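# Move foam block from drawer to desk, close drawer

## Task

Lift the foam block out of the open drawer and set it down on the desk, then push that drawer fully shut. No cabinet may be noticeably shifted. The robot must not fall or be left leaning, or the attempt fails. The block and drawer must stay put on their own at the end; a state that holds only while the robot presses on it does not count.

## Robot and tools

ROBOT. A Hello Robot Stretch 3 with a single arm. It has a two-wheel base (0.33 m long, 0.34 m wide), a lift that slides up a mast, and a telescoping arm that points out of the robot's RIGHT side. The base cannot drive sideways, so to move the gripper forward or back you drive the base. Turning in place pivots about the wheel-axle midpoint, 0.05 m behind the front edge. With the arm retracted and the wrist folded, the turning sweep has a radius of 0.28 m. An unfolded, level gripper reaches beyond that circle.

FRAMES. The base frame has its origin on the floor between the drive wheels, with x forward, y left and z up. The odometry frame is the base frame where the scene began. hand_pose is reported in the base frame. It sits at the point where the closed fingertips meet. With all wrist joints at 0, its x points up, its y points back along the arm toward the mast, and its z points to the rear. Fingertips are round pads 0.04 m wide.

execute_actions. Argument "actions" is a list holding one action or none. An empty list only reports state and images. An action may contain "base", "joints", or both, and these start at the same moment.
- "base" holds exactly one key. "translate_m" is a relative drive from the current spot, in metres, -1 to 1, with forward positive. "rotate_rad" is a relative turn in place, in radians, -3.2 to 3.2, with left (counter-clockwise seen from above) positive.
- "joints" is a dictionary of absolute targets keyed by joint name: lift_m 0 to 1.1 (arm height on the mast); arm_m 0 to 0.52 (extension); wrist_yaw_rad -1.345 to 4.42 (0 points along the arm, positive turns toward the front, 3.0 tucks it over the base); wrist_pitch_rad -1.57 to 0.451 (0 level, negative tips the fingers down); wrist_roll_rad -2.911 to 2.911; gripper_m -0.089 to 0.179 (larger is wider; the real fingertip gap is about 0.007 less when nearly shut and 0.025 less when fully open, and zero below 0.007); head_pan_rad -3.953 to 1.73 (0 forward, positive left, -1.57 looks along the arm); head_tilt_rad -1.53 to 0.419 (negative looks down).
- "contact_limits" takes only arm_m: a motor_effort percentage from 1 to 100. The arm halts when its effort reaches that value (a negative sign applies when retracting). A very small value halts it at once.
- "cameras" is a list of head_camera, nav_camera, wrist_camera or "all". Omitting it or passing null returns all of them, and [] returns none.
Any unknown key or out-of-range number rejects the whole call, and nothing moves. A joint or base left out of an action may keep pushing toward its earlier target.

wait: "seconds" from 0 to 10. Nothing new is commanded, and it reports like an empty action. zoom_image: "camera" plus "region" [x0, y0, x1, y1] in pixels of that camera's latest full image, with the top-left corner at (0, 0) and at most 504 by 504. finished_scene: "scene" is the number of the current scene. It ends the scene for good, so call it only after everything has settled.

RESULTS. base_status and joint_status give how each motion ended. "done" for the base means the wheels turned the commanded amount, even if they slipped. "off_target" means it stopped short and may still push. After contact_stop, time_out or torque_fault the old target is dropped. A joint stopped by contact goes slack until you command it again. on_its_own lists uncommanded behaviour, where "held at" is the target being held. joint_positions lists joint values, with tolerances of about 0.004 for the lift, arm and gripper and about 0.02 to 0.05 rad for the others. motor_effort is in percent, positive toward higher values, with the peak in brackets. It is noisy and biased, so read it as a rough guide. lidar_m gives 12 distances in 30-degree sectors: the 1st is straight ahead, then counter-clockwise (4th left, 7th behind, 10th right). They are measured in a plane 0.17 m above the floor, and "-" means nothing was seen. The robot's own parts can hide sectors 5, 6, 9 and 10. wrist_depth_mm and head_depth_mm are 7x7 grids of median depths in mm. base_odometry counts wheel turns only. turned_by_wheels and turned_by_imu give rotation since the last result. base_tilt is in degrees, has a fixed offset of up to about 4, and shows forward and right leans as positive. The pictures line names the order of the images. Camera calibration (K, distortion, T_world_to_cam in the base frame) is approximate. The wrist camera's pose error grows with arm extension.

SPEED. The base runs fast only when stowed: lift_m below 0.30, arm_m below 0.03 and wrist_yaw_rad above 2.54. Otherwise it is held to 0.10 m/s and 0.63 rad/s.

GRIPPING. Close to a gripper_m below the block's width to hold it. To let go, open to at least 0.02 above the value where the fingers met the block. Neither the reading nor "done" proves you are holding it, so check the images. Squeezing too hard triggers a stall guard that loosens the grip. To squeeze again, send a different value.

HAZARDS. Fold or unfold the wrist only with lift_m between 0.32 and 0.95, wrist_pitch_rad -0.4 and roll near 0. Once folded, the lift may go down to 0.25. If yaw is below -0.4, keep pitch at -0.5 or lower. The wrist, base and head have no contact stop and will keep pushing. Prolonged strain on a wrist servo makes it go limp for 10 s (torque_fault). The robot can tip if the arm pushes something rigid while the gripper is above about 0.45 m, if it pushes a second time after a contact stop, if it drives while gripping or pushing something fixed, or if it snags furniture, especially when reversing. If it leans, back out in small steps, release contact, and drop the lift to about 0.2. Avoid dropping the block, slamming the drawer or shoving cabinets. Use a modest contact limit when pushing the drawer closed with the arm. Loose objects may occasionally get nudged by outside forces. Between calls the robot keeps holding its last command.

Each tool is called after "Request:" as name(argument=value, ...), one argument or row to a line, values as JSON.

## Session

Request:
execute_actions(
  actions=[
    {"joints":{"head_tilt_rad":-0.6,"lift_m":0.28}},
  ],
)

Scene clock: 1.73 s.
base_odometry: x=+0.000 y=+0.000 heading=+0.000 (m, m, rad; odometry frame)
turned_by_wheels: +0.000 (rad since the last result)
turned_by_imu: +0.000 (rad since the last result)
base_tilt: forward=-0.3 right=-0.1 (deg)
lidar_m: 1.59 1.76 1.75 1.98 1.88 1.30 2.13 2.60 2.53 2.27 1.43 1.42
head_depth_mm: 1682 1378 1515 1667 1713 1435 1228 / 1843 1962 1656 1803 1711 1420 1225 / 2004 2213 2455 2106 1698 1421 1221 / 2126 2362 2564 2103 1696 1416 1211 / 1991 2182 2403 2100 1671 1412 1217 / 1807 2005 2201 2079 1670 1404 1206 / 1678 1833 1987 2056 1664 1400 1208
base_status: not commanded
joint_positions: lift_m=+0.280 arm_m=+0.001 wrist_yaw_rad=+2.926 wrist_pitch_rad=-0.411 wrist_roll_rad=+0.002 gripper_m=+0.037 head_pan_rad=+0.001 head_tilt_rad=-0.592
joint_status: all done
motor_effort: left_wheel=+0(0) right_wheel=+0(0) lift_m=+20(22) arm_m=+1(1) wrist_yaw_rad=+0(1) wrist_pitch_rad=+4(4) wrist_roll_rad=+0(0) gripper_m=+0(0) head_pan_rad=+1(1) head_tilt_rad=-3(25) (%)
hand_pose: x=+0.0270 y=+0.0744 z=+0.2943 quat_wxyz=(+0.219, +0.704, +0.069, +0.672) (m; base frame)
wrist_depth_mm: - - - - - - - / - - - - - - - / 945 - 982 998 977 - 996 / 731 714 738 721 742 754 746 / 581 588 624 601 629 600 605 / 491 518 - 504 - 509 509 / - - - 426 429 432 428
pictures: head_camera (sideways: a quarter turn clockwise sets it upright), nav_camera (sideways: a quarter turn counterclockwise sets it upright), wrist_camera
camera_calibration (this result's frames):
head_camera: T_world_to_cam=[[-0.595746, -0.0280048, -0.802684, 1.06844], [-0.00162584, 0.999432, -0.0336624, 0.0427358], [0.803171, -0.0187492, -0.595453, 0.722101], [0, 0, 0, 1]] pos_world=[0.056618, 0.000748745, 1.28904]
nav_camera: T_world_to_cam=[[0.558207, 0.0343441, 0.828991, -1.04223], [-0.0253807, -0.997969, 0.0584349, -0.0202235], [0.829314, -0.0536591, -0.556201, 0.680877], [0, 0, 0, 1]] pos_world=[0.0166046, 0.0521472, 1.24388]
wrist_camera: T_world_to_cam=[[0.990087, -0.140165, 0.00904385, -0.00650056], [-0.0719206, -0.56123, -0.824529, 0.318899], [0.120645, 0.815705, -0.565747, 0.270197], [0, 0, 0, 1]] pos_world=[-0.00322661, -0.0423372, 0.415863]
Images, in order (width x height): head_camera 896x504, nav_camera 672x504, wrist_camera 644x364.

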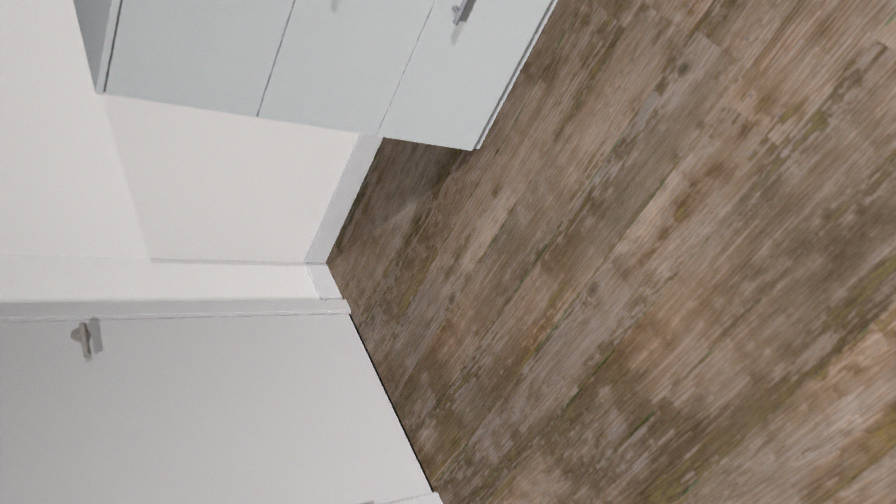

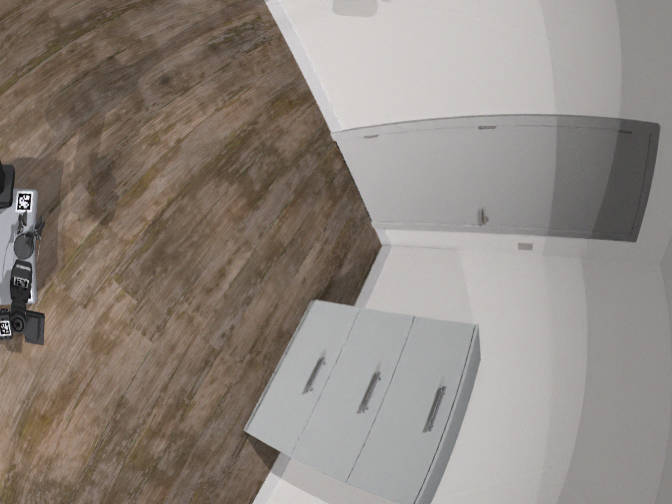

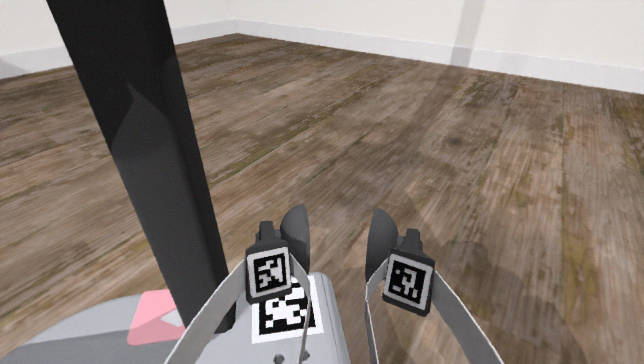

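Request:
execute_actions(
  actions=[
    {"base":{"rotate_rad":-1.2},"joints":{"head_pan_rad":-1.0}},
  ],
  cameras=["nav_camera","head_camera"],
)

Request:
execute_actions(
  actions=[
    {"base":{"rotate_rad":-2.4},"joints":{"head_pan_rad":0}},
  ],
  cameras=["nav_camera","head_camera"],
)

Scene clock: 3.97 s.
base_odometry: x=+0.000 y=+0.000 heading=-1.200 (m, m, rad; odometry frame)
turned_by_wheels: -1.200 (rad since the last result)
turned_by_imu: -1.197 (rad since the last result)
base_tilt: forward=-0.4 right=-0.1 (deg)
lidar_m: 1.95 1.43 1.49 1.79 1.77 1.86 1.91 1.30 1.35 2.86 3.03 2.53
head_depth_mm: 2492 2772 2826 2126 1721 1430 1228 / 2496 2723 2641 2114 1709 1422 1224 / 2558 2842 2767 2129 1698 1419 1220 / 2594 2867 2763 2088 1700 1418 1218 / 2614 2917 2758 2079 1673 1409 1212 / 2638 2834 2703 2076 1665 1406 1214 / 2579 2343 2498 2062 1668 1399 1206
base_status: done
joint_positions: lift_m=+0.280 arm_m=+0.001 wrist_yaw_rad=+2.926 wrist_pitch_rad=-0.411 wrist_roll_rad=+0.002 gripper_m=+0.037 head_pan_rad=-0.993 head_tilt_rad=-0.593
joint_status: all done
motor_effort: left_wheel=+2(8) right_wheel=-3(10) lift_m=+20(20) arm_m=+1(1) wrist_yaw_rad=+0(0) wrist_pitch_rad=+4(4) wrist_roll_rad=+0(0) gripper_m=-1(0) head_pan_rad=-4(46) head_tilt_rad=-4(3) (%)
hand_pose: x=+0.0270 y=+0.0744 z=+0.2943 quat_wxyz=(+0.219, +0.704, +0.069, +0.672) (m; base frame)
wrist_depth_mm: - - - - - - - / - - - - - - - / 990 - 977 986 - - - / 733 699 746 735 755 741 761 / 589 597 622 591 618 609 602 / 500 507 - 496 - 501 501 / - - - 427 428 431 437
pictures: head_camera (sideways: a quarter turn clockwise sets it upright), nav_camera (sideways: a quarter turn counterclockwise sets it upright)
camera_calibration (this result's frames):
head_camera: T_world_to_cam=[[-0.348413, 0.484668, -0.802313, 1.06645], [0.837087, 0.546033, -0.0336623, 0.0376194], [0.421774, -0.683334, -0.595954, 0.725079], [0, 0, 0, 1]] pos_world=[0.0342538, -0.0419426, 1.289]
nav_camera: T_world_to_cam=[[0.33328, -0.449751, 0.828643, -1.0404], [-0.850569, -0.522604, 0.0584516, -0.0152116], [0.406763, -0.724299, -0.556718, 0.684127], [0, 0, 0, 1]] pos_world=[0.0555282, 0.0196408, 1.24388]
Images, in order (width x height): head_camera 896x504, nav_camera 672x504.

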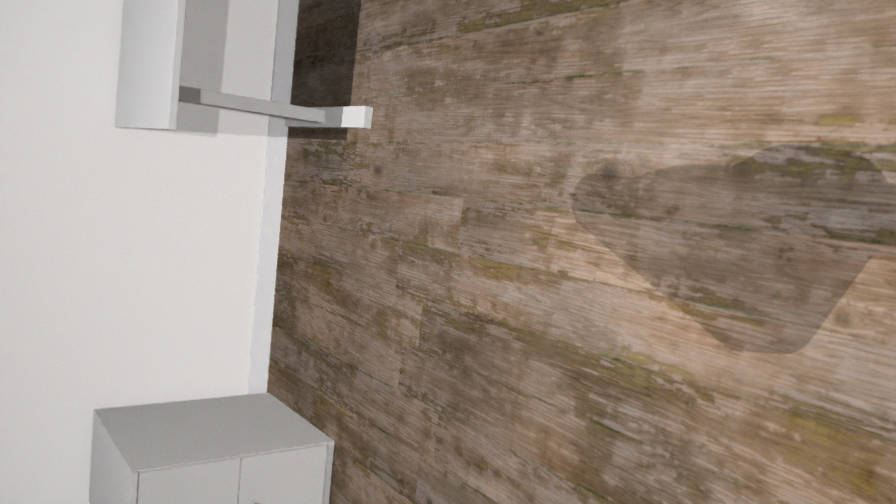

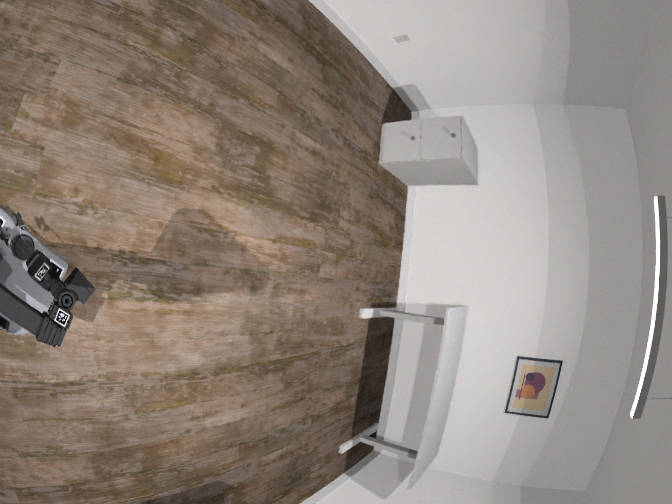

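Scene clock: 6.73 s.
base_odometry: x=+0.000 y=+0.000 heading=+2.683 (m, m, rad; odometry frame)
turned_by_wheels: -2.400 (rad since the last result)
turned_by_imu: -2.395 (rad since the last result)
base_tilt: forward=-0.3 right=-0.1 (deg)
lidar_m: 1.30 2.23 2.60 2.53 2.16 1.43 1.43 1.96 1.75 1.76 2.08 1.87
head_depth_mm: 1527 1679 1856 2026 1707 1428 1236 / 1553 1730 1921 2048 1700 1420 1226 / 1611 1740 1585 1905 1701 1419 1226 / 1651 1787 1469 1522 1647 1416 1216 / 1694 1857 1500 1454 1681 1411 1213 / 1735 1951 2185 1505 1679 1403 1201 / 1808 2003 2279 2061 1661 1398 1208
base_status: done
joint_positions: lift_m=+0.280 arm_m=+0.001 wrist_yaw_rad=+2.926 wrist_pitch_rad=-0.411 wrist_roll_rad=+0.002 gripper_m=+0.037 head_pan_rad=-0.007 head_tilt_rad=-0.593
joint_status: all done
motor_effort: left_wheel=+2(9) right_wheel=-3(9) lift_m=+20(20) arm_m=+0(0) wrist_yaw_rad=+0(0) wrist_pitch_rad=+4(5) wrist_roll_rad=+0(0) gripper_m=+0(1) head_pan_rad=+5(48) head_tilt_rad=-3(3) (%)
hand_pose: x=+0.0270 y=+0.0743 z=+0.2943 quat_wxyz=(+0.219, +0.704, +0.069, +0.672) (m; base frame)
wrist_depth_mm: - - - - - - - / - - - - - - - / 938 - 948 985 989 - 992 / 722 724 741 730 747 732 760 / 595 585 622 599 627 595 608 / 483 507 - 510 - 497 506 / - - - 431 432 427 430
pictures: head_camera (sideways: a quarter turn clockwise sets it upright), nav_camera (sideways: a quarter turn counterclockwise sets it upright)
camera_calibration (this result's frames):
head_camera: T_world_to_cam=[[-0.59683, -0.0229065, -0.802041, 1.06761], [0.00687879, 0.99941, -0.0336622, 0.0426835], [0.802338, -0.0256077, -0.59632, 0.723234], [0, 0, 0, 1]] pos_world=[0.0566086, 0.000317102, 1.28898]
nav_camera: T_world_to_cam=[[0.559375, 0.0295661, 0.828387, -1.04145], [-0.0338451, -0.997716, 0.0584638, -0.0202095], [0.828224, -0.06074, -0.557096, 0.682049], [0, 0, 0, 1]] pos_world=[0.0169872, 0.0520559, 1.24387]
Images, in order (width x height): head_camera 896x504, nav_camera 672x504.

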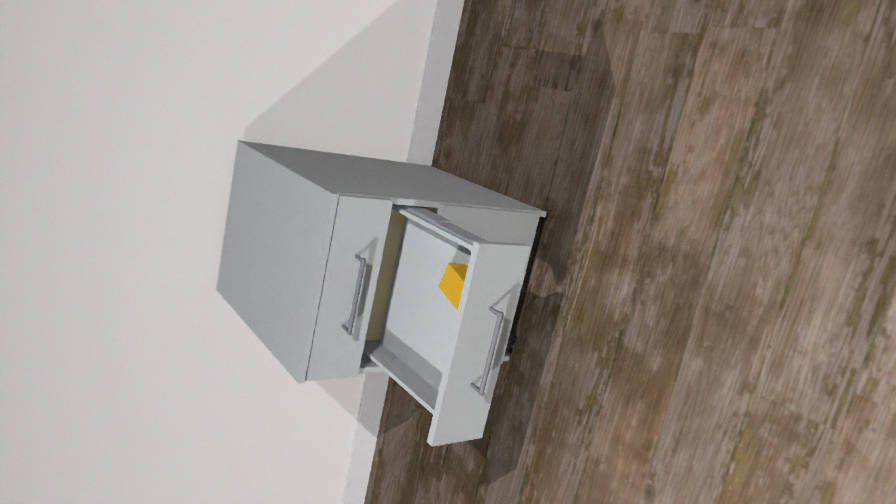

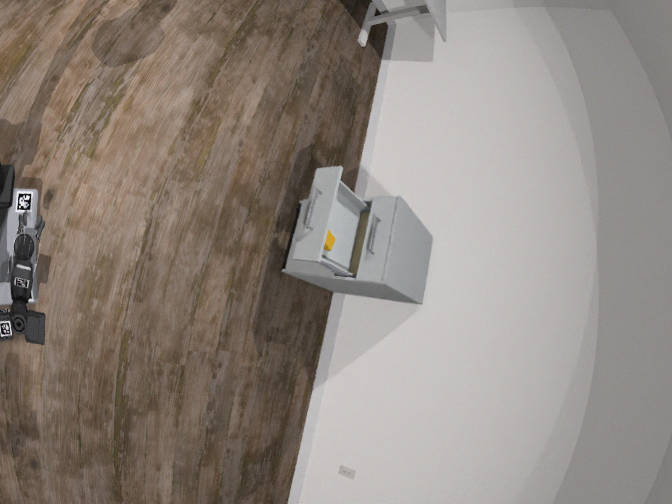

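Request:
execute_actions(
  actions=[
    {"base":{"rotate_rad":0.276}},
  ],
  cameras=[],
)

Request:
execute_actions(
  actions=[
    {"base":{"translate_m":0.73}},
  ],
  cameras=[],
)

Request:
execute_actions(
  actions=[
    {"base":{"rotate_rad":0.98},"joints":{"head_pan_rad":-1.57,"head_tilt_rad":-1.0,"lift_m":0.7}},
  ],
  cameras=[],
)

Request:
execute_actions(
  actions=[
    {"joints":{"wrist_yaw_rad":0,"gripper_m":0.105,"wrist_pitch_rad":-1.55,"arm_m":0.3}},
  ],
)

Scene clock: 8.73 s.
base_odometry: x=+0.000 y=+0.000 heading=+2.959 (m, m, rad; odometry frame)
turned_by_wheels: +0.276 (rad since the last result)
turned_by_imu: +0.276 (rad since the last result)
base_tilt: forward=-0.3 right=-0.1 (deg)
lidar_m: 1.35 2.81 3.04 2.54 1.95 1.42 1.49 1.79 1.75 1.85 1.92 1.30
head_depth_mm: 1595 1731 1424 1521 1665 1438 1227 / 1679 1810 1460 1489 1619 1426 1225 / 1777 1967 1550 1477 1693 1419 1220 / 1875 2094 2342 1511 1700 1412 1215 / 1980 2226 2473 2090 1668 1408 1214 / 2140 2388 2597 2085 1674 1407 1211 / 2278 2555 2709 2064 1670 1400 1202
base_status: done
joint_positions: lift_m=+0.280 arm_m=+0.001 wrist_yaw_rad=+2.926 wrist_pitch_rad=-0.411 wrist_roll_rad=+0.002 gripper_m=+0.037 head_pan_rad=-0.007 head_tilt_rad=-0.593
joint_status: not commanded
motor_effort: left_wheel=-2(7) right_wheel=+2(10) lift_m=+20(20) arm_m=+0(0) wrist_yaw_rad=+0(0) wrist_pitch_rad=+4(4) wrist_roll_rad=+0(0) gripper_m=+0(1) head_pan_rad=+5(5) head_tilt_rad=-3(2) (%)
hand_pose: x=+0.0270 y=+0.0743 z=+0.2943 quat_wxyz=(+0.219, +0.704, +0.069, +0.672) (m; base frame)
wrist_depth_mm: - - - - - - - / - - - - - - - / 971 - 961 1000 - - - / 730 712 724 753 751 745 762 / 591 596 605 594 618 604 608 / 488 507 - 512 - 496 507 / - - - 428 429 438 431
pictures: none
No camera images: the call's "cameras" was empty. Leave "cameras" out to get every camera's image.

Scene clock: 12.93 s.
base_odometry: x=-0.718 y=+0.132 heading=+2.959 (m, m, rad; odometry frame)
turned_by_wheels: +0.000 (rad since the last result)
turned_by_imu: +0.002 (rad since the last result)
base_tilt: forward=-0.3 right=-0.1 (deg)
lidar_m: 0.70 1.90 2.22 2.52 2.57 2.07 2.15 2.21 2.15 1.70 0.68 0.66
head_depth_mm: 1069 1167 1274 1077 872 954 858 / 1123 1228 1355 1466 911 994 856 / 1188 1313 1455 1627 1651 974 857 / 1255 1394 1565 1765 1682 1411 826 / 1337 1484 1680 1894 1691 1404 1189 / 1426 1589 1820 2001 1673 1400 1217 / 1531 1727 1990 2063 1669 1403 1203
base_status: done
joint_positions: lift_m=+0.280 arm_m=+0.001 wrist_yaw_rad=+2.926 wrist_pitch_rad=-0.411 wrist_roll_rad=+0.002 gripper_m=+0.037 head_pan_rad=-0.007 head_tilt_rad=-0.593
joint_status: not commanded
motor_effort: left_wheel=-2(5) right_wheel=+2(9) lift_m=+20(20) arm_m=+0(0) wrist_yaw_rad=+1(0) wrist_pitch_rad=+5(4) wrist_roll_rad=+0(0) gripper_m=+1(1) head_pan_rad=+5(5) head_tilt_rad=-3(3) (%)
hand_pose: x=+0.0270 y=+0.0743 z=+0.2943 quat_wxyz=(+0.219, +0.704, +0.069, +0.672) (m; base frame)
wrist_depth_mm: - - - - - - - / - - - - - - - / 959 - 970 974 991 - - / 733 703 727 751 756 761 754 / 600 590 618 617 635 599 612 / 493 516 - 512 - 500 498 / - - - 428 431 430 435
pictures: none
No camera images: the call's "cameras" was empty. Leave "cameras" out to get every camera's image.

Scene clock: 17.60 s.
base_odometry: x=-0.718 y=+0.132 heading=-2.344 (m, m, rad; odometry frame)
turned_by_wheels: +0.980 (rad since the last result)
turned_by_imu: +0.979 (rad since the last result)
base_tilt: forward=-0.4 right=-0.1 (deg)
lidar_m: 2.22 2.52 2.63 2.07 2.10 2.24 2.15 1.82 1.31 0.66 0.69 1.76
head_depth_mm: 1217 1463 1622 1472 1356 - - / 1224 1461 1632 1469 1363 - - / 1072 928 929 1049 877 1191 - / 1065 921 936 1012 911 - - / 1064 914 935 1012 889 1194 1103 / 1050 915 942 992 1259 1198 1099 / 1226 1387 1561 1443 1272 1188 1096
base_status: done
joint_positions: lift_m=+0.700 arm_m=+0.001 wrist_yaw_rad=+2.926 wrist_pitch_rad=-0.412 wrist_roll_rad=+0.002 gripper_m=+0.037 head_pan_rad=-1.563 head_tilt_rad=-0.988
joint_status: all done
motor_effort: left_wheel=-2(8) right_wheel=+2(10) lift_m=+26(31) arm_m=+0(1) wrist_yaw_rad=+0(1) wrist_pitch_rad=+4(4) wrist_roll_rad=+0(0) gripper_m=+0(0) head_pan_rad=-4(47) head_tilt_rad=-6(24) (%)
hand_pose: x=+0.0270 y=+0.0743 z=+0.7139 quat_wxyz=(+0.219, +0.704, +0.069, +0.672) (m; base frame)
wrist_depth_mm: - - - - - - - / - - - - - - - / - - - - - - - / - - - - - - - / - - - - - - - / - 997 - - - - - / 868 879 864 862 906 878 855
pictures: none
No camera images: the call's "cameras" was empty. Leave "cameras" out to get every camera's image.

Scene clock: 21.03 s.
base_odometry: x=-0.718 y=+0.132 heading=-2.344 (m, m, rad; odometry frame)
turned_by_wheels: +0.000 (rad since the last result)
turned_by_imu: +0.000 (rad since the last result)
base_tilt: forward=-0.3 right=-0.1 (deg)
lidar_m: 2.22 2.52 2.61 2.07 2.10 2.24 2.15 1.82 1.32 0.66 0.69 1.76
head_depth_mm: 1228 1458 1634 1477 1329 - - / 1225 1425 - - 1312 1187 - / 1069 959 1071 1066 1260 1215 - / 1069 926 907 980 1265 1201 - / 1060 917 937 1006 952 1194 1103 / 1052 917 942 988 1250 1191 1092 / 1228 1392 1559 1433 1270 1189 1092
base_status: not commanded
joint_positions: lift_m=+0.700 arm_m=+0.300 wrist_yaw_rad=+0.001 wrist_pitch_rad=-1.543 wrist_roll_rad=+0.002 gripper_m=+0.105 head_pan_rad=-1.563 head_tilt_rad=-0.988
joint_status: all done
motor_effort: left_wheel=-2(2) right_wheel=+2(2) lift_m=+26(26) arm_m=+2(4) wrist_yaw_rad=-1(2) wrist_pitch_rad=-2(4) wrist_roll_rad=+0(0) gripper_m=+0(81) head_pan_rad=-3(3) head_tilt_rad=-4(4) (%)
hand_pose: x=-0.0217 y=-0.4276 z=+0.5817 quat_wxyz=(+0.507, +0.493, -0.507, -0.494) (m; base frame)
wrist_depth_mm: 317 338 334 333 325 678 667 / 540 347 348 341 336 713 688 / 759 358 353 310 345 722 723 / 802 366 365 362 354 742 727 / 294 300 346 318 319 769 748 / 867 854 809 266 261 768 756 / 884 866 855 850 - 817 795
pictures: head_camera (sideways: a quarter turn clockwise sets it upright), nav_camera (sideways: a quarter turn counterclockwise sets it upright), wrist_camera
camera_calibration (this result's frames):
head_camera: T_world_to_cam=[[-0.0337278, 0.858901, -0.51103, 0.684968], [0.999303, 0.0208052, -0.0309858, 0.0331286], [-0.0159816, -0.511719, -0.859004, 1.06983], [0, 0, 0, 1]] pos_world=[0.00709461, -0.0415549, 1.27006]
nav_camera: T_world_to_cam=[[0.0399331, -0.834361, 0.549769, -0.675192], [-0.997919, -0.00542434, 0.0642526, -0.0218332], [-0.0506278, -0.551191, -0.832842, 1.04604], [0, 0, 0, 1]] pos_world=[0.0581334, 0.0130945, 1.24379]
wrist_camera: T_world_to_cam=[[-0.997144, -0.0406417, -0.0636532, 0.0105062], [-0.0503951, 0.985827, 0.160015, 0.359854], [0.0562478, 0.162766, -0.98506, 0.811468], [0, 0, 0, 1]] pos_world=[-0.0170322, -0.486406, 0.742431]
Images, in order (width x height): head_camera 896x504, nav_camera 672x504, wrist_camera 644x364.

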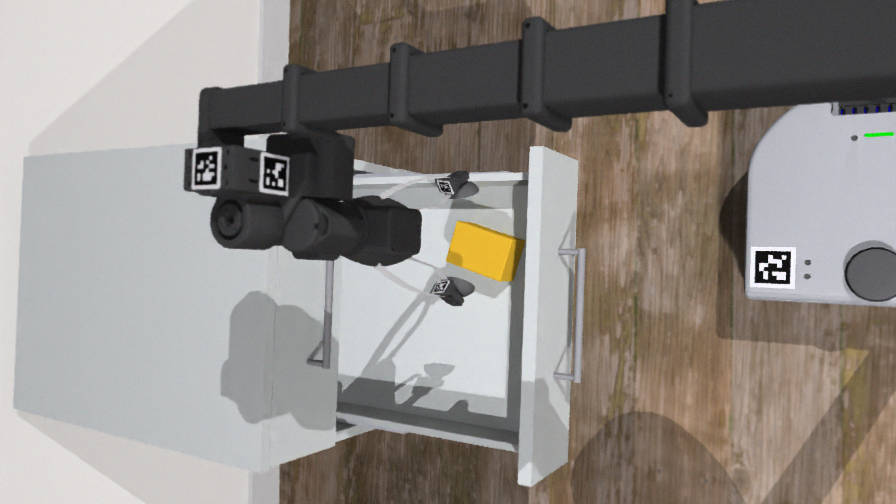

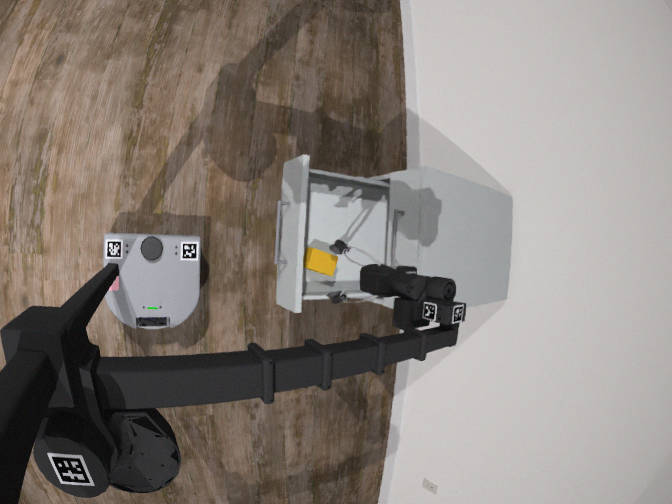

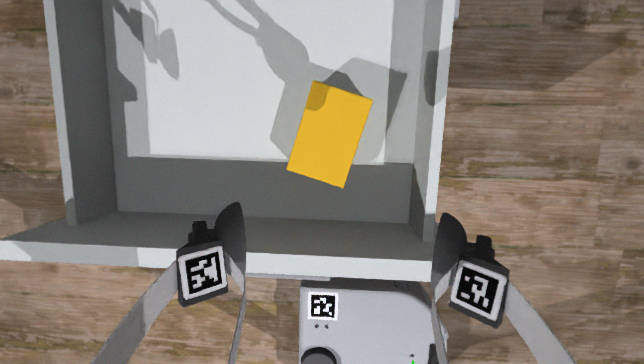

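Request:
execute_actions(
  actions=[
    {"base":{"translate_m":0.008},"joints":{"wrist_yaw_rad":-0.32,"arm_m":0.36,"lift_m":0.62}},
  ],
  cameras=["wrist_camera"],
)

Request:
execute_actions(
  actions=[
    {"joints":{"lift_m":0.522}},
  ],
  cameras=["wrist_camera"],
)

Scene clock: 23.10 s.
base_odometry: x=-0.724 y=+0.127 heading=-2.344 (m, m, rad; odometry frame)
turned_by_wheels: +0.000 (rad since the last result)
turned_by_imu: +0.000 (rad since the last result)
base_tilt: forward=-0.4 right=-0.1 (deg)
lidar_m: 2.20 2.51 2.62 2.07 2.10 2.25 2.16 1.83 1.31 0.66 0.69 1.76
head_depth_mm: 1227 1453 1623 1468 1327 1221 1118 / 1218 1423 1618 - - - - / 1070 945 1067 1044 1110 1212 - / 1073 919 904 990 1259 1205 - / 1057 917 940 1010 954 1194 1100 / 1059 911 941 991 1250 1194 1094 / 1224 1392 1594 1441 1270 1193 1092
base_status: done
joint_positions: lift_m=+0.620 arm_m=+0.360 wrist_yaw_rad=-0.318 wrist_pitch_rad=-1.544 wrist_roll_rad=+0.002 gripper_m=+0.105 head_pan_rad=-1.563 head_tilt_rad=-0.988
joint_status: all done
motor_effort: left_wheel=-2(5) right_wheel=+2(7) lift_m=+20(25) arm_m=+3(2) wrist_yaw_rad=-2(2) wrist_pitch_rad=-2(2) wrist_roll_rad=+0(0) gripper_m=+1(0) head_pan_rad=-4(4) head_tilt_rad=-4(5) (%)
hand_pose: x=-0.0162 y=-0.4881 z=+0.5021 quat_wxyz=(+0.421, +0.406, -0.578, -0.568) (m; base frame)
wrist_depth_mm: 266 264 260 256 252 621 600 / 273 271 267 261 258 632 631 / 282 279 277 272 265 634 633 / 286 285 283 233 270 658 669 / 282 294 289 240 281 672 685 / 270 302 298 293 287 267 685 / 267 308 304 261 236 208 454
pictures: wrist_camera
camera_calibration (this result's frames):
wrist_camera: T_world_to_cam=[[-0.959447, 0.274601, -0.0636917, 0.162923], [0.261679, 0.951635, 0.160979, 0.420438], [0.104816, 0.137784, -0.984901, 0.731072], [0, 0, 0, 1]] pos_world=[-0.0303322, -0.545573, 0.662728]
Images, in order (width x height): wrist_camera 644x364.

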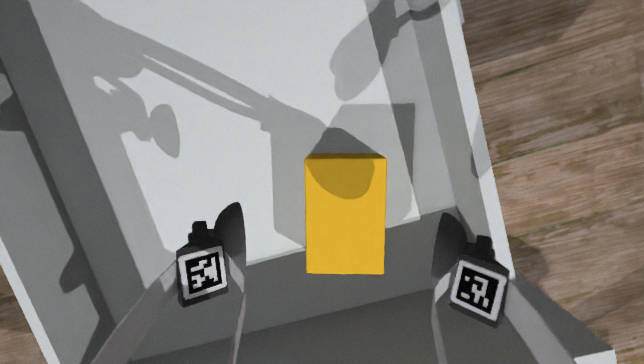

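Scene clock: 24.83 s.
base_odometry: x=-0.724 y=+0.127 heading=-2.344 (m, m, rad; odometry frame)
turned_by_wheels: +0.000 (rad since the last result)
turned_by_imu: +0.000 (rad since the last result)
base_tilt: forward=-0.3 right=-0.1 (deg)
lidar_m: 2.21 2.51 2.63 2.07 2.10 2.25 2.15 1.82 1.31 0.66 0.69 1.76
head_depth_mm: 1220 1457 1633 1479 1330 1201 1116 / 1230 1423 1623 1471 1339 1225 - / 1076 922 871 998 956 1220 - / 1064 917 901 960 1262 1209 - / 1055 918 939 1008 950 1197 1096 / 1058 913 941 994 1252 1191 1097 / 1229 1386 1584 1437 1271 1198 1098
base_status: not commanded
joint_positions: lift_m=+0.522 arm_m=+0.360 wrist_yaw_rad=-0.318 wrist_pitch_rad=-1.546 wrist_roll_rad=+0.002 gripper_m=+0.105 head_pan_rad=-1.563 head_tilt_rad=-0.988
joint_status: all done
motor_effort: left_wheel=-2(2) right_wheel=+2(2) lift_m=+16(21) arm_m=+3(2) wrist_yaw_rad=-1(1) wrist_pitch_rad=-1(2) wrist_roll_rad=+0(0) gripper_m=+0(1) head_pan_rad=-3(3) head_tilt_rad=-5(5) (%)
hand_pose: x=-0.0161 y=-0.4878 z=+0.4044 quat_wxyz=(+0.421, +0.407, -0.578, -0.568) (m; base frame)
wrist_depth_mm: 171 169 167 164 162 134 500 / 176 173 171 168 166 145 113 / 180 178 175 172 171 159 115 / 187 183 180 134 173 171 120 / 192 188 185 135 135 176 123 / 198 195 191 140 139 175 127 / 203 202 198 145 144 189 129
pictures: wrist_camera
camera_calibration (this result's frames):
wrist_camera: T_world_to_cam=[[-0.959421, 0.274678, -0.0637425, 0.156772], [0.261613, 0.951437, 0.162256, 0.435237], [0.105215, 0.138996, -0.984688, 0.63527], [0, 0, 0, 1]] pos_world=[-0.0302931, -0.545462, 0.564916]
Images, in order (width x height): wrist_camera 644x364.

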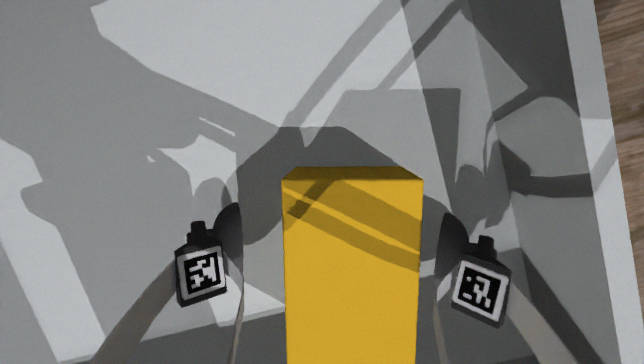

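Request:
execute_actions(
  actions=[
    {"joints":{"gripper_m":0.02,"lift_m":0.527}},
  ],
  cameras=[],
)

Request:
execute_actions(
  actions=[
    {"joints":{"lift_m":0.67}},
  ],
  cameras=[],
)

Request:
execute_actions(
  actions=[
    {"base":{"translate_m":0.12},"joints":{"arm_m":0.09,"wrist_yaw_rad":2.9}},
  ],
  cameras=[],
)

Request:
execute_actions(
  actions=[
    {"joints":{"lift_m":0.245,"wrist_pitch_rad":-0.3}},
  ],
  cameras=["head_camera"],
)

Request:
execute_actions(
  actions=[
    {"joints":{"arm_m":0.425},"contact_limits":{"arm_m":14}},
  ],
  cameras=["head_camera"],
)

Scene clock: 26.60 s.
base_odometry: x=-0.724 y=+0.127 heading=-2.344 (m, m, rad; odometry frame)
turned_by_wheels: +0.000 (rad since the last result)
turned_by_imu: +0.000 (rad since the last result)
base_tilt: forward=-0.4 right=-0.1 (deg)
lidar_m: 2.21 2.52 2.62 2.07 2.10 2.24 2.16 1.83 1.32 0.66 0.69 1.76
head_depth_mm: 1221 1457 1627 1475 1330 1208 1117 / 1222 1414 1639 1470 1341 1229 - / 1070 923 869 1000 961 1219 - / 1069 923 902 946 1263 1210 - / 1060 917 933 1009 955 1196 1098 / 1057 918 942 996 1255 1198 1095 / 1224 1395 1584 1435 1268 1193 1094
base_status: not commanded
joint_positions: lift_m=+0.527 arm_m=+0.360 wrist_yaw_rad=-0.318 wrist_pitch_rad=-1.546 wrist_roll_rad=+0.002 gripper_m=+0.021 head_pan_rad=-1.563 head_tilt_rad=-0.988
joint_status: all done
motor_effort: left_wheel=-2(2) right_wheel=+2(2) lift_m=+26(26) arm_m=+2(2) wrist_yaw_rad=-1(1) wrist_pitch_rad=-1(1) wrist_roll_rad=+0(0) gripper_m=-16(91) head_pan_rad=-3(3) head_tilt_rad=-5(5) (%)
hand_pose: x=-0.0161 y=-0.4878 z=+0.4088 quat_wxyz=(+0.421, +0.407, -0.578, -0.568) (m; base frame)
wrist_depth_mm: 174 171 170 168 165 134 517 / 178 177 176 172 170 145 521 / 184 183 178 176 174 158 120 / 190 188 184 134 178 173 124 / 195 193 189 136 137 181 130 / 202 198 196 141 139 186 131 / 208 204 202 145 194 190 137
pictures: none
No camera images: the call's "cameras" was empty. Leave "cameras" out to get every camera's image.

Scene clock: 28.73 s.
base_odometry: x=-0.724 y=+0.127 heading=-2.344 (m, m, rad; odometry frame)
turned_by_wheels: +0.000 (rad since the last result)
turned_by_imu: +0.000 (rad since the last result)
base_tilt: forward=-0.4 right=-0.1 (deg)
lidar_m: 2.21 2.52 2.62 2.08 2.11 2.25 2.16 1.82 1.31 0.66 0.69 1.76
head_depth_mm: 1223 1463 1620 1468 1333 1224 - / 1228 1414 - - - 1184 - / 1071 963 1029 1043 1263 1209 - / 1068 936 901 970 1270 1210 - / 1064 913 938 1009 955 1197 1094 / 1058 912 944 992 1247 1193 1099 / 1223 1387 1590 1442 1274 1184 1098
base_status: not commanded
joint_positions: lift_m=+0.670 arm_m=+0.360 wrist_yaw_rad=-0.318 wrist_pitch_rad=-1.546 wrist_roll_rad=+0.002 gripper_m=+0.021 head_pan_rad=-1.563 head_tilt_rad=-0.988
joint_status: all done
motor_effort: left_wheel=-2(2) right_wheel=+3(3) lift_m=+26(28) arm_m=+3(2) wrist_yaw_rad=-1(2) wrist_pitch_rad=-1(1) wrist_roll_rad=+0(0) gripper_m=-15(15) head_pan_rad=-3(3) head_tilt_rad=-5(5) (%)
hand_pose: x=-0.0161 y=-0.4878 z=+0.5518 quat_wxyz=(+0.421, +0.407, -0.578, -0.568) (m; base frame)
wrist_depth_mm: 312 312 306 303 299 658 635 / 317 323 315 311 307 683 663 / 312 326 324 318 312 699 674 / 310 337 334 134 294 720 689 / 783 347 342 137 136 724 715 / 811 356 357 140 139 267 754 / 865 317 305 144 233 236 756
pictures: none
No camera images: the call's "cameras" was empty. Leave "cameras" out to get every camera's image.

Scene clock: 31.93 s.
base_odometry: x=-0.807 y=+0.041 heading=-2.344 (m, m, rad; odometry frame)
turned_by_wheels: +0.000 (rad since the last result)
turned_by_imu: +0.000 (rad since the last result)
base_tilt: forward=-0.3 right=-0.1 (deg)
lidar_m: 2.09 2.42 2.50 2.10 2.11 2.37 2.28 1.82 0.69 0.66 1.30 1.76
head_depth_mm: 1221 1377 1592 1459 1329 - - / 1072 927 926 1048 - 1194 - / 1073 925 929 1045 1264 1208 - / 1068 917 932 1031 - 1200 - / 1090 918 938 1025 1285 1196 1105 / 1226 1471 1624 1440 1301 1192 1099 / 1223 1462 1610 1435 1303 1189 1095
base_status: done
joint_positions: lift_m=+0.670 arm_m=+0.090 wrist_yaw_rad=+2.898 wrist_pitch_rad=-1.546 wrist_roll_rad=+0.002 gripper_m=+0.021 head_pan_rad=-1.563 head_tilt_rad=-0.988
joint_status: all done
motor_effort: left_wheel=-2(3) right_wheel=+2(9) lift_m=+27(27) arm_m=-1(2) wrist_yaw_rad=+2(2) wrist_pitch_rad=-1(1) wrist_roll_rad=+0(0) gripper_m=-15(15) head_pan_rad=-4(3) head_tilt_rad=-5(5) (%)
hand_pose: x=-0.0254 y=-0.2524 z=+0.5518 quat_wxyz=(+0.552, +0.563, +0.428, +0.442) (m; base frame)
wrist_depth_mm: 706 699 - - 670 672 660 / 736 714 - - 696 677 685 / 738 736 730 729 717 702 699 / 766 769 734 134 715 715 690 / 802 778 774 136 136 730 729 / 804 822 356 140 139 282 741 / 872 827 293 144 235 237 753
pictures: none
No camera images: the call's "cameras" was empty. Leave "cameras" out to get every camera's image.

Scene clock: 36.63 s.
base_odometry: x=-0.807 y=+0.041 heading=-2.344 (m, m, rad; odometry frame)
turned_by_wheels: +0.000 (rad since the last result)
turned_by_imu: +0.000 (rad since the last result)
base_tilt: forward=-0.3 right=-0.1 (deg)
lidar_m: 2.09 2.43 2.50 2.10 2.11 2.38 2.28 1.82 0.69 0.66 1.30 1.76
head_depth_mm: 1220 1376 1600 1475 1308 1209 1112 / 1075 929 927 1021 965 1208 1126 / 1073 921 928 1013 955 1204 - / 1064 918 932 1018 1261 - - / 1086 920 936 1010 1259 1201 1083 / 1224 1461 1605 1442 1301 1193 1099 / 1222 1468 1604 1437 1301 1189 1093
base_status: not commanded
joint_positions: lift_m=+0.245 arm_m=+0.090 wrist_yaw_rad=+2.898 wrist_pitch_rad=-0.325 wrist_roll_rad=+0.002 gripper_m=+0.021 head_pan_rad=-1.563 head_tilt_rad=-0.988
joint_status: all done
motor_effort: left_wheel=-2(2) right_wheel=+2(2) lift_m=+20(27) arm_m=-2(2) wrist_yaw_rad=+1(2) wrist_pitch_rad=+8(8) wrist_roll_rad=+0(0) gripper_m=-16(16) head_pan_rad=-3(4) head_tilt_rad=-4(6) (%)
hand_pose: x=+0.0354 y=-0.0070 z=+0.2793 quat_wxyz=(+0.199, +0.707, +0.029, +0.678) (m; base frame)
wrist_depth_mm: - - - - - - - / - - - - - - - / - - - - - - - / 771 776 814 134 761 825 826 / 612 631 - 136 137 632 615 / - - - 140 139 517 510 / - - - 144 405 430 435
pictures: head_camera (sideways: a quarter turn clockwise sets it upright)
camera_calibration (this result's frames):
head_camera: T_world_to_cam=[[-0.0336068, 0.858906, -0.51103, 0.684967], [0.999306, 0.0206645, -0.0309858, 0.0331286], [-0.0160537, -0.511717, -0.859004, 1.06983], [0, 0, 0, 1]] pos_world=[0.00708876, -0.041555, 1.27006]
Images, in order (width x height): head_camera 896x504.

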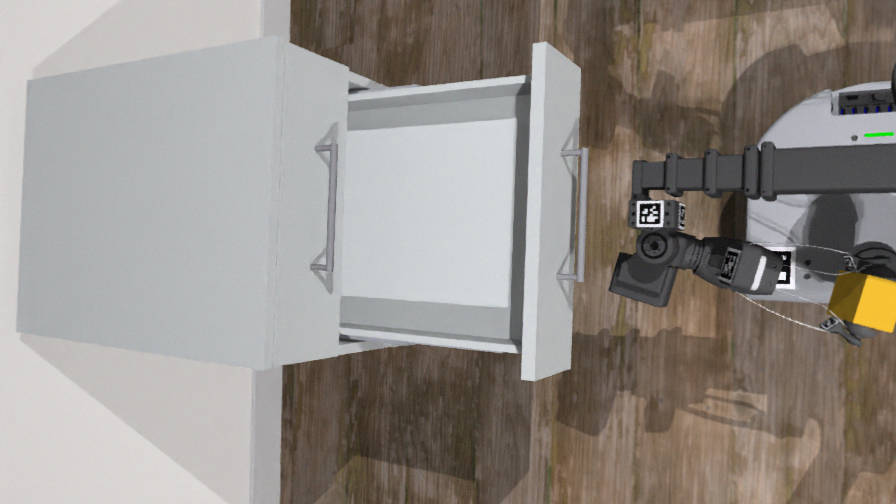

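Scene clock: 40.30 s.
base_odometry: x=-0.807 y=+0.041 heading=-2.344 (m, m, rad; odometry frame)
turned_by_wheels: +0.000 (rad since the last result)
turned_by_imu: +0.000 (rad since the last result)
base_tilt: forward=-0.4 right=-0.1 (deg)
lidar_m: 2.09 2.42 2.50 2.10 2.11 2.38 2.28 1.82 0.69 0.67 1.30 1.76
head_depth_mm: 1225 1384 1598 1468 1322 1217 1114 / 1079 925 930 1399 1321 1215 1119 / 1065 920 936 1231 1326 1205 - / 1070 918 934 1264 1318 1213 - / 1084 916 943 1310 1311 1192 1099 / 1216 1456 1612 1451 1308 1193 1096 / 1225 1464 1616 1441 1301 1188 1099
base_status: not commanded
joint_positions: lift_m=+0.245 arm_m=+0.425 wrist_yaw_rad=+2.902 wrist_pitch_rad=-0.324 wrist_roll_rad=+0.002 gripper_m=+0.021 head_pan_rad=-1.563 head_tilt_rad=-0.989
joint_status: all done
motor_effort: left_wheel=-2(3) right_wheel=+2(8) lift_m=+21(22) arm_m=+3(8) wrist_yaw_rad=-2(7) wrist_pitch_rad=+8(8) wrist_roll_rad=+0(0) gripper_m=-15(15) head_pan_rad=-3(4) head_tilt_rad=-4(4) (%)
contact_limits: arm_m 14 (drawing in: default 15, maximum 25; extending or still: default 22, maximum 36)
hand_pose: x=+0.0346 y=-0.3411 z=+0.2794 quat_wxyz=(+0.197, +0.707, +0.030, +0.679) (m; base frame)
wrist_depth_mm: - - - - - - - / - - - - - - - / - - - - - - - / 792 - - 134 763 830 828 / 592 - - 137 137 628 637 / 489 - - 140 140 511 511 / 420 419 425 145 408 434 428
pictures: head_camera (sideways: a quarter turn clockwise sets it upright)
camera_calibration (this result's frames):
head_camera: T_world_to_cam=[[-0.0334372, 0.859491, -0.510056, 0.683697], [0.99931, 0.0204974, -0.0309708, 0.0331091], [-0.0161644, -0.510739, -0.859584, 1.07059], [0, 0, 0, 1]] pos_world=[0.00708008, -0.0415191, 1.27001]
Images, in order (width x height): head_camera 896x504.

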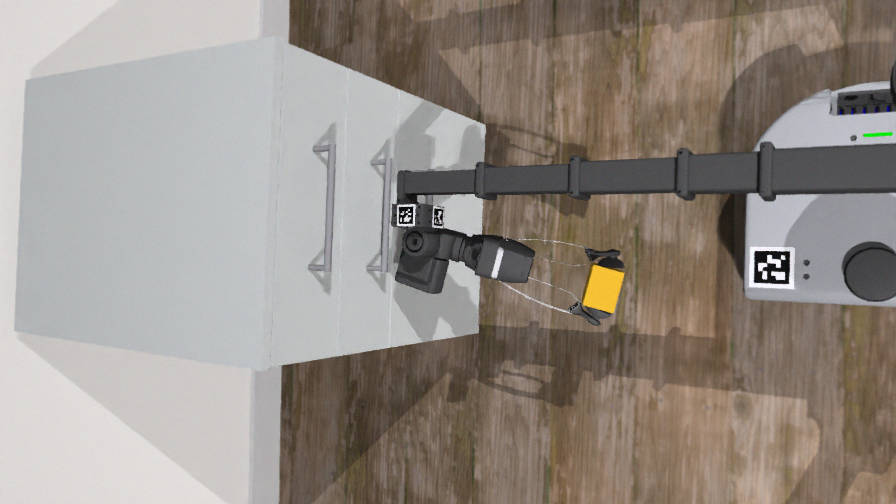

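Request:
execute_actions(
  actions=[
    {"joints":{"arm_m":0.015,"wrist_yaw_rad":2.75}},
  ],
  cameras=["head_camera"],
)

Request:
execute_actions(
  actions=[
    {"base":{"translate_m":1.0},"joints":{"head_pan_rad":-2.4,"head_tilt_rad":-0.6,"lift_m":0.29}},
  ],
  cameras=["head_camera"],
)

Request:
execute_actions(
  actions=[
    {"base":{"translate_m":0.31},"joints":{"lift_m":0.92,"wrist_yaw_rad":0,"head_pan_rad":0,"head_tilt_rad":-0.8}},
  ],
  cameras=["head_camera"],
)

Scene clock: 45.33 s.
base_odometry: x=-0.807 y=+0.041 heading=-2.344 (m, m, rad; odometry frame)
turned_by_wheels: +0.000 (rad since the last result)
turned_by_imu: +0.000 (rad since the last result)
base_tilt: forward=-0.3 right=-0.1 (deg)
lidar_m: 2.09 2.42 2.50 2.10 2.11 2.38 2.28 1.82 0.69 0.67 1.30 1.75
head_depth_mm: 1220 1400 1588 1474 1324 1211 1109 / 1078 927 934 1404 1324 1208 1126 / 1067 924 937 1234 1329 1238 - / 1068 919 941 1228 1313 1235 - / 1092 914 948 1313 1318 1196 1103 / 1223 1458 1612 1448 1304 1200 1100 / 1227 1461 1607 1449 1310 1188 1095
base_status: not commanded
joint_positions: lift_m=+0.245 arm_m=+0.015 wrist_yaw_rad=+2.752 wrist_pitch_rad=-0.324 wrist_roll_rad=+0.002 gripper_m=+0.021 head_pan_rad=-1.563 head_tilt_rad=-0.989
joint_status: all done
motor_effort: left_wheel=-2(2) right_wheel=+2(2) lift_m=+21(21) arm_m=-1(2) wrist_yaw_rad=-1(2) wrist_pitch_rad=+8(7) wrist_roll_rad=+0(0) gripper_m=-15(15) head_pan_rad=-3(3) head_tilt_rad=-4(4) (%)
hand_pose: x=+0.0681 y=+0.0573 z=+0.2794 quat_wxyz=(+0.247, +0.707, -0.023, +0.662) (m; base frame)
wrist_depth_mm: - - - - - - - / - - - - - - - / - - - - - - - / - 782 785 134 770 801 843 / - 603 643 136 136 624 638 / 495 512 - 140 139 521 511 / - - - 144 408 429 436
pictures: head_camera (sideways: a quarter turn clockwise sets it upright)
camera_calibration (this result's frames):
head_camera: T_world_to_cam=[[-0.033437, 0.859491, -0.510056, 0.683697], [0.99931, 0.0204971, -0.0309708, 0.0331091], [-0.0161645, -0.510739, -0.859584, 1.07059], [0, 0, 0, 1]] pos_world=[0.00708007, -0.0415191, 1.27001]
Images, in order (width x height): head_camera 896x504.

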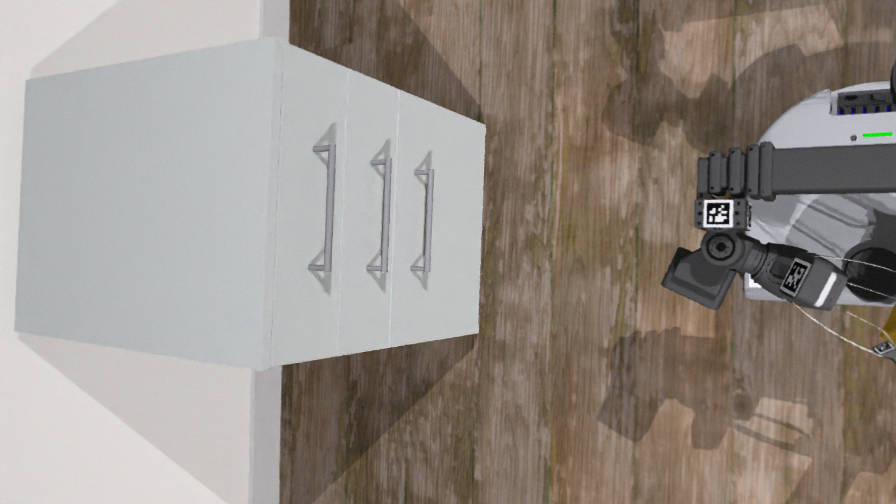

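Scene clock: 50.43 s.
base_odometry: x=-1.506 y=-0.674 heading=-2.344 (m, m, rad; odometry frame)
turned_by_wheels: +0.000 (rad since the last result)
turned_by_imu: +0.002 (rad since the last result)
base_tilt: forward=-0.4 right=-0.1 (deg)
lidar_m: 1.50 1.12 1.83 2.54 2.55 2.86 3.29 1.09 1.21 1.24 1.28 1.33
head_depth_mm: 2268 2693 2750 2089 1703 1410 1219 / 1992 2258 1493 1886 1688 1406 1216 / 1753 1988 1374 1398 1599 1408 1213 / 1571 1763 1357 1377 1584 1406 1208 / 1427 1581 1429 1575 1667 1405 1201 / 1306 1443 1525 1749 1665 1396 1201 / 1203 1315 1442 1593 1648 1389 1197
base_status: done
joint_positions: lift_m=+0.290 arm_m=+0.015 wrist_yaw_rad=+2.751 wrist_pitch_rad=-0.323 wrist_roll_rad=+0.002 gripper_m=+0.021 head_pan_rad=-2.393 head_tilt_rad=-0.605
joint_status: all done
motor_effort: left_wheel=-2(5) right_wheel=+2(9) lift_m=+26(25) arm_m=-2(2) wrist_yaw_rad=-1(1) wrist_pitch_rad=+7(8) wrist_roll_rad=+0(0) gripper_m=-16(16) head_pan_rad=-4(49) head_tilt_rad=+1(19) (%)
hand_pose: x=+0.0682 y=+0.0574 z=+0.3243 quat_wxyz=(+0.247, +0.707, -0.024, +0.662) (m; base frame)
wrist_depth_mm: - - - - - - - / - - - - - - - / - - - - - - - / - 878 879 134 838 941 871 / - 687 702 136 137 702 691 / 550 571 539 140 139 569 567 / 461 - - 145 454 479 484
pictures: head_camera (sideways: a quarter turn clockwise sets it upright)
camera_calibration (this result's frames):
head_camera: T_world_to_cam=[[0.425699, 0.432606, -0.794753, 1.05187], [0.680766, -0.731728, -0.0336569, 0.0385654], [-0.596103, -0.526713, -0.605999, 0.744356], [0, 0, 0, 1]] pos_world=[-0.0303211, -0.0347644, 1.28835]
Images, in order (width x height): head_camera 896x504.

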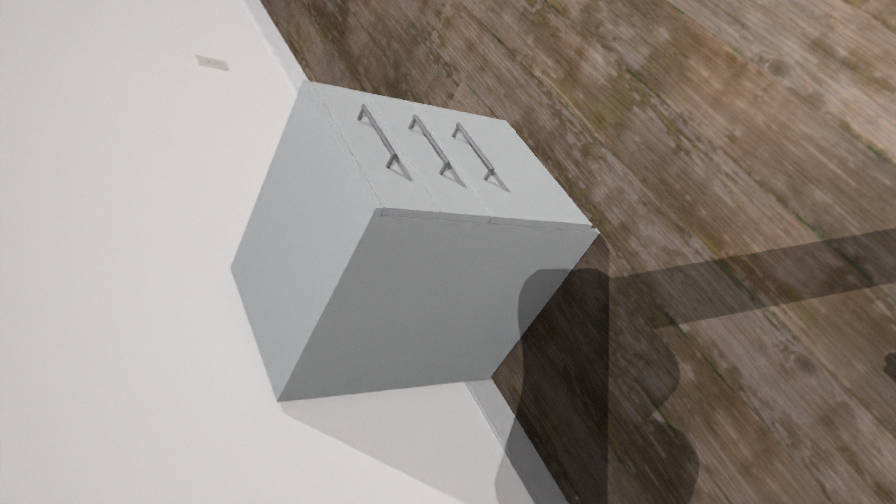

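Scene clock: 57.00 s.
base_odometry: x=-1.723 y=-0.896 heading=-2.345 (m, m, rad; odometry frame)
turned_by_wheels: +0.000 (rad since the last result)
turned_by_imu: +0.001 (rad since the last result)
base_tilt: forward=-0.4 right=-0.1 (deg)
lidar_m: 1.19 0.83 1.66 1.76 2.63 2.87 3.60 1.35 1.29 1.24 1.10 1.24
head_depth_mm: 1043 1126 904 755 689 1281 1144 / 1041 1118 898 753 687 1276 1137 / 1043 1110 893 751 684 1272 1132 / 1045 1106 892 749 683 1272 1137 / 1043 1103 887 740 681 1272 1131 / 1037 1091 881 740 679 1266 1129 / 1037 1088 879 736 676 1245 1124
base_status: done
joint_positions: lift_m=+0.920 arm_m=+0.015 wrist_yaw_rad=+0.002 wrist_pitch_rad=-0.323 wrist_roll_rad=+0.002 gripper_m=+0.021 head_pan_rad=-0.007 head_tilt_rad=-0.790
joint_status: all done
motor_effort: left_wheel=-2(5) right_wheel=+2(8) lift_m=+27(28) arm_m=-1(2) wrist_yaw_rad=-1(1) wrist_pitch_rad=+8(7) wrist_roll_rad=+0(0) gripper_m=-15(15) head_pan_rad=+5(51) head_tilt_rad=-4(17) (%)
hand_pose: x=-0.0211 y=-0.3956 z=+0.9543 quat_wxyz=(+0.697, +0.114, -0.698, -0.114) (m; base frame)
wrist_depth_mm: 896 892 884 875 882 847 862 / 990 990 974 956 949 928 941 / - - - - - 996 995 / 677 748 - 134 - - - / 539 - - 137 136 - - / 692 - - 140 139 - - / - - - 145 - - -
pictures: head_camera (sideways: a quarter turn clockwise sets it upright)
camera_calibration (this result's frames):
head_camera: T_world_to_cam=[[-0.742277, -0.0218975, -0.669736, 0.896059], [0.000259294, 0.999456, -0.0329654, 0.0418083], [0.670093, -0.0246431, -0.741868, 0.913355], [0, 0, 0, 1]] pos_world=[0.0530797, 0.000343861, 1.27909]
Images, in order (width x height): head_camera 896x504.

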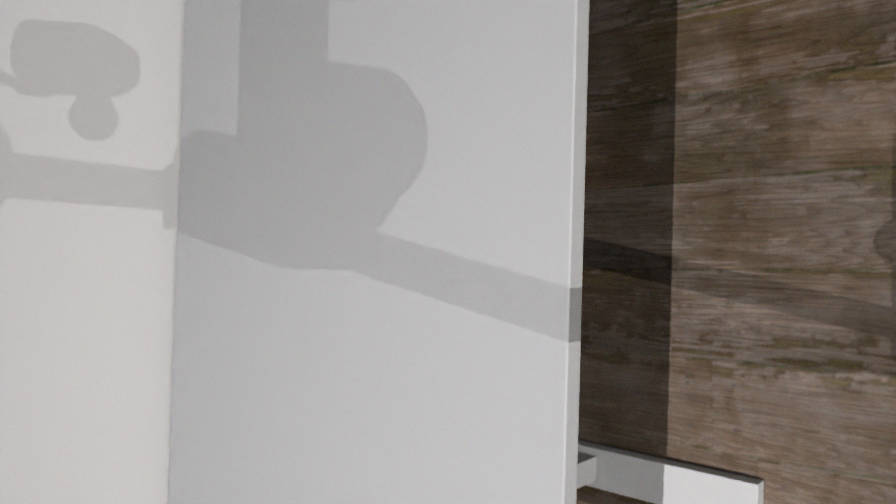

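Request:
execute_actions(
  actions=[
    {"base":{"rotate_rad":1.45},"joints":{"arm_m":0.41,"lift_m":0.9,"wrist_pitch_rad":-1.53}},
  ],
  cameras=["wrist_camera"],
)

Scene clock: 61.27 s.
base_odometry: x=-1.723 y=-0.896 heading=-0.895 (m, m, rad; odometry frame)
turned_by_wheels: +1.450 (rad since the last result)
turned_by_imu: +1.450 (rad since the last result)
base_tilt: forward=-0.3 right=-0.1 (deg)
lidar_m: 1.72 2.57 2.72 3.60 1.35 1.35 1.24 1.25 1.10 1.19 0.83 1.49
head_depth_mm: 1599 1779 1977 1703 1466 1283 1144 / 1574 1735 1949 1693 1456 1283 1141 / 1727 1845 1966 1703 1452 1272 1142 / 2281 2437 2013 1692 1456 1274 1134 / 2252 2426 1996 1690 1448 1268 1133 / 2224 2408 1984 1679 1443 1267 1130 / 2207 2354 1982 1673 1428 1267 1122
base_status: done
joint_positions: lift_m=+0.900 arm_m=+0.410 wrist_yaw_rad=+0.000 wrist_pitch_rad=-1.524 wrist_roll_rad=+0.002 gripper_m=+0.021 head_pan_rad=-0.007 head_tilt_rad=-0.790
joint_status: all done
motor_effort: left_wheel=-2(5) right_wheel=+1(7) lift_m=+21(24) arm_m=+3(1) wrist_yaw_rad=+1(1) wrist_pitch_rad=-2(7) wrist_roll_rad=+0(0) gripper_m=-14(15) head_pan_rad=+5(4) head_tilt_rad=-5(5) (%)
hand_pose: x=-0.0216 y=-0.5426 z=+0.7818 quat_wxyz=(+0.511, +0.487, -0.512, -0.489) (m; base frame)
wrist_depth_mm: 221 217 215 210 208 206 203 / 225 224 219 217 212 210 207 / 232 228 224 223 220 217 212 / 237 235 230 134 222 220 219 / 245 239 235 137 136 226 222 / 250 246 244 140 139 232 230 / 257 253 249 144 238 236 233
pictures: wrist_camera
camera_calibration (this result's frames):
wrist_camera: T_world_to_cam=[[-0.997209, -0.0402691, -0.0628773, 0.0181795], [-0.0487979, 0.988862, 0.140609, 0.458125], [0.0565148, 0.143285, -0.988067, 1.01901], [0, 0, 0, 1]] pos_world=[-0.0171047, -0.598298, 0.943574]
Images, in order (width x height): wrist_camera 644x364.

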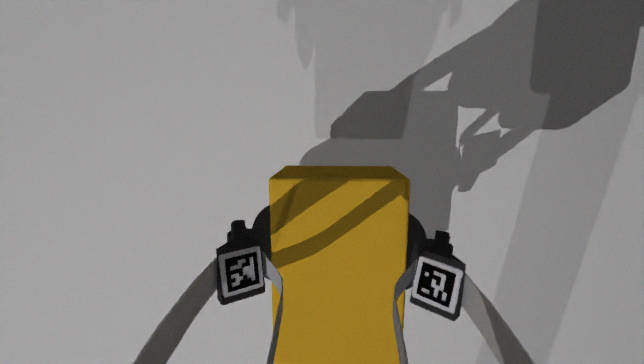

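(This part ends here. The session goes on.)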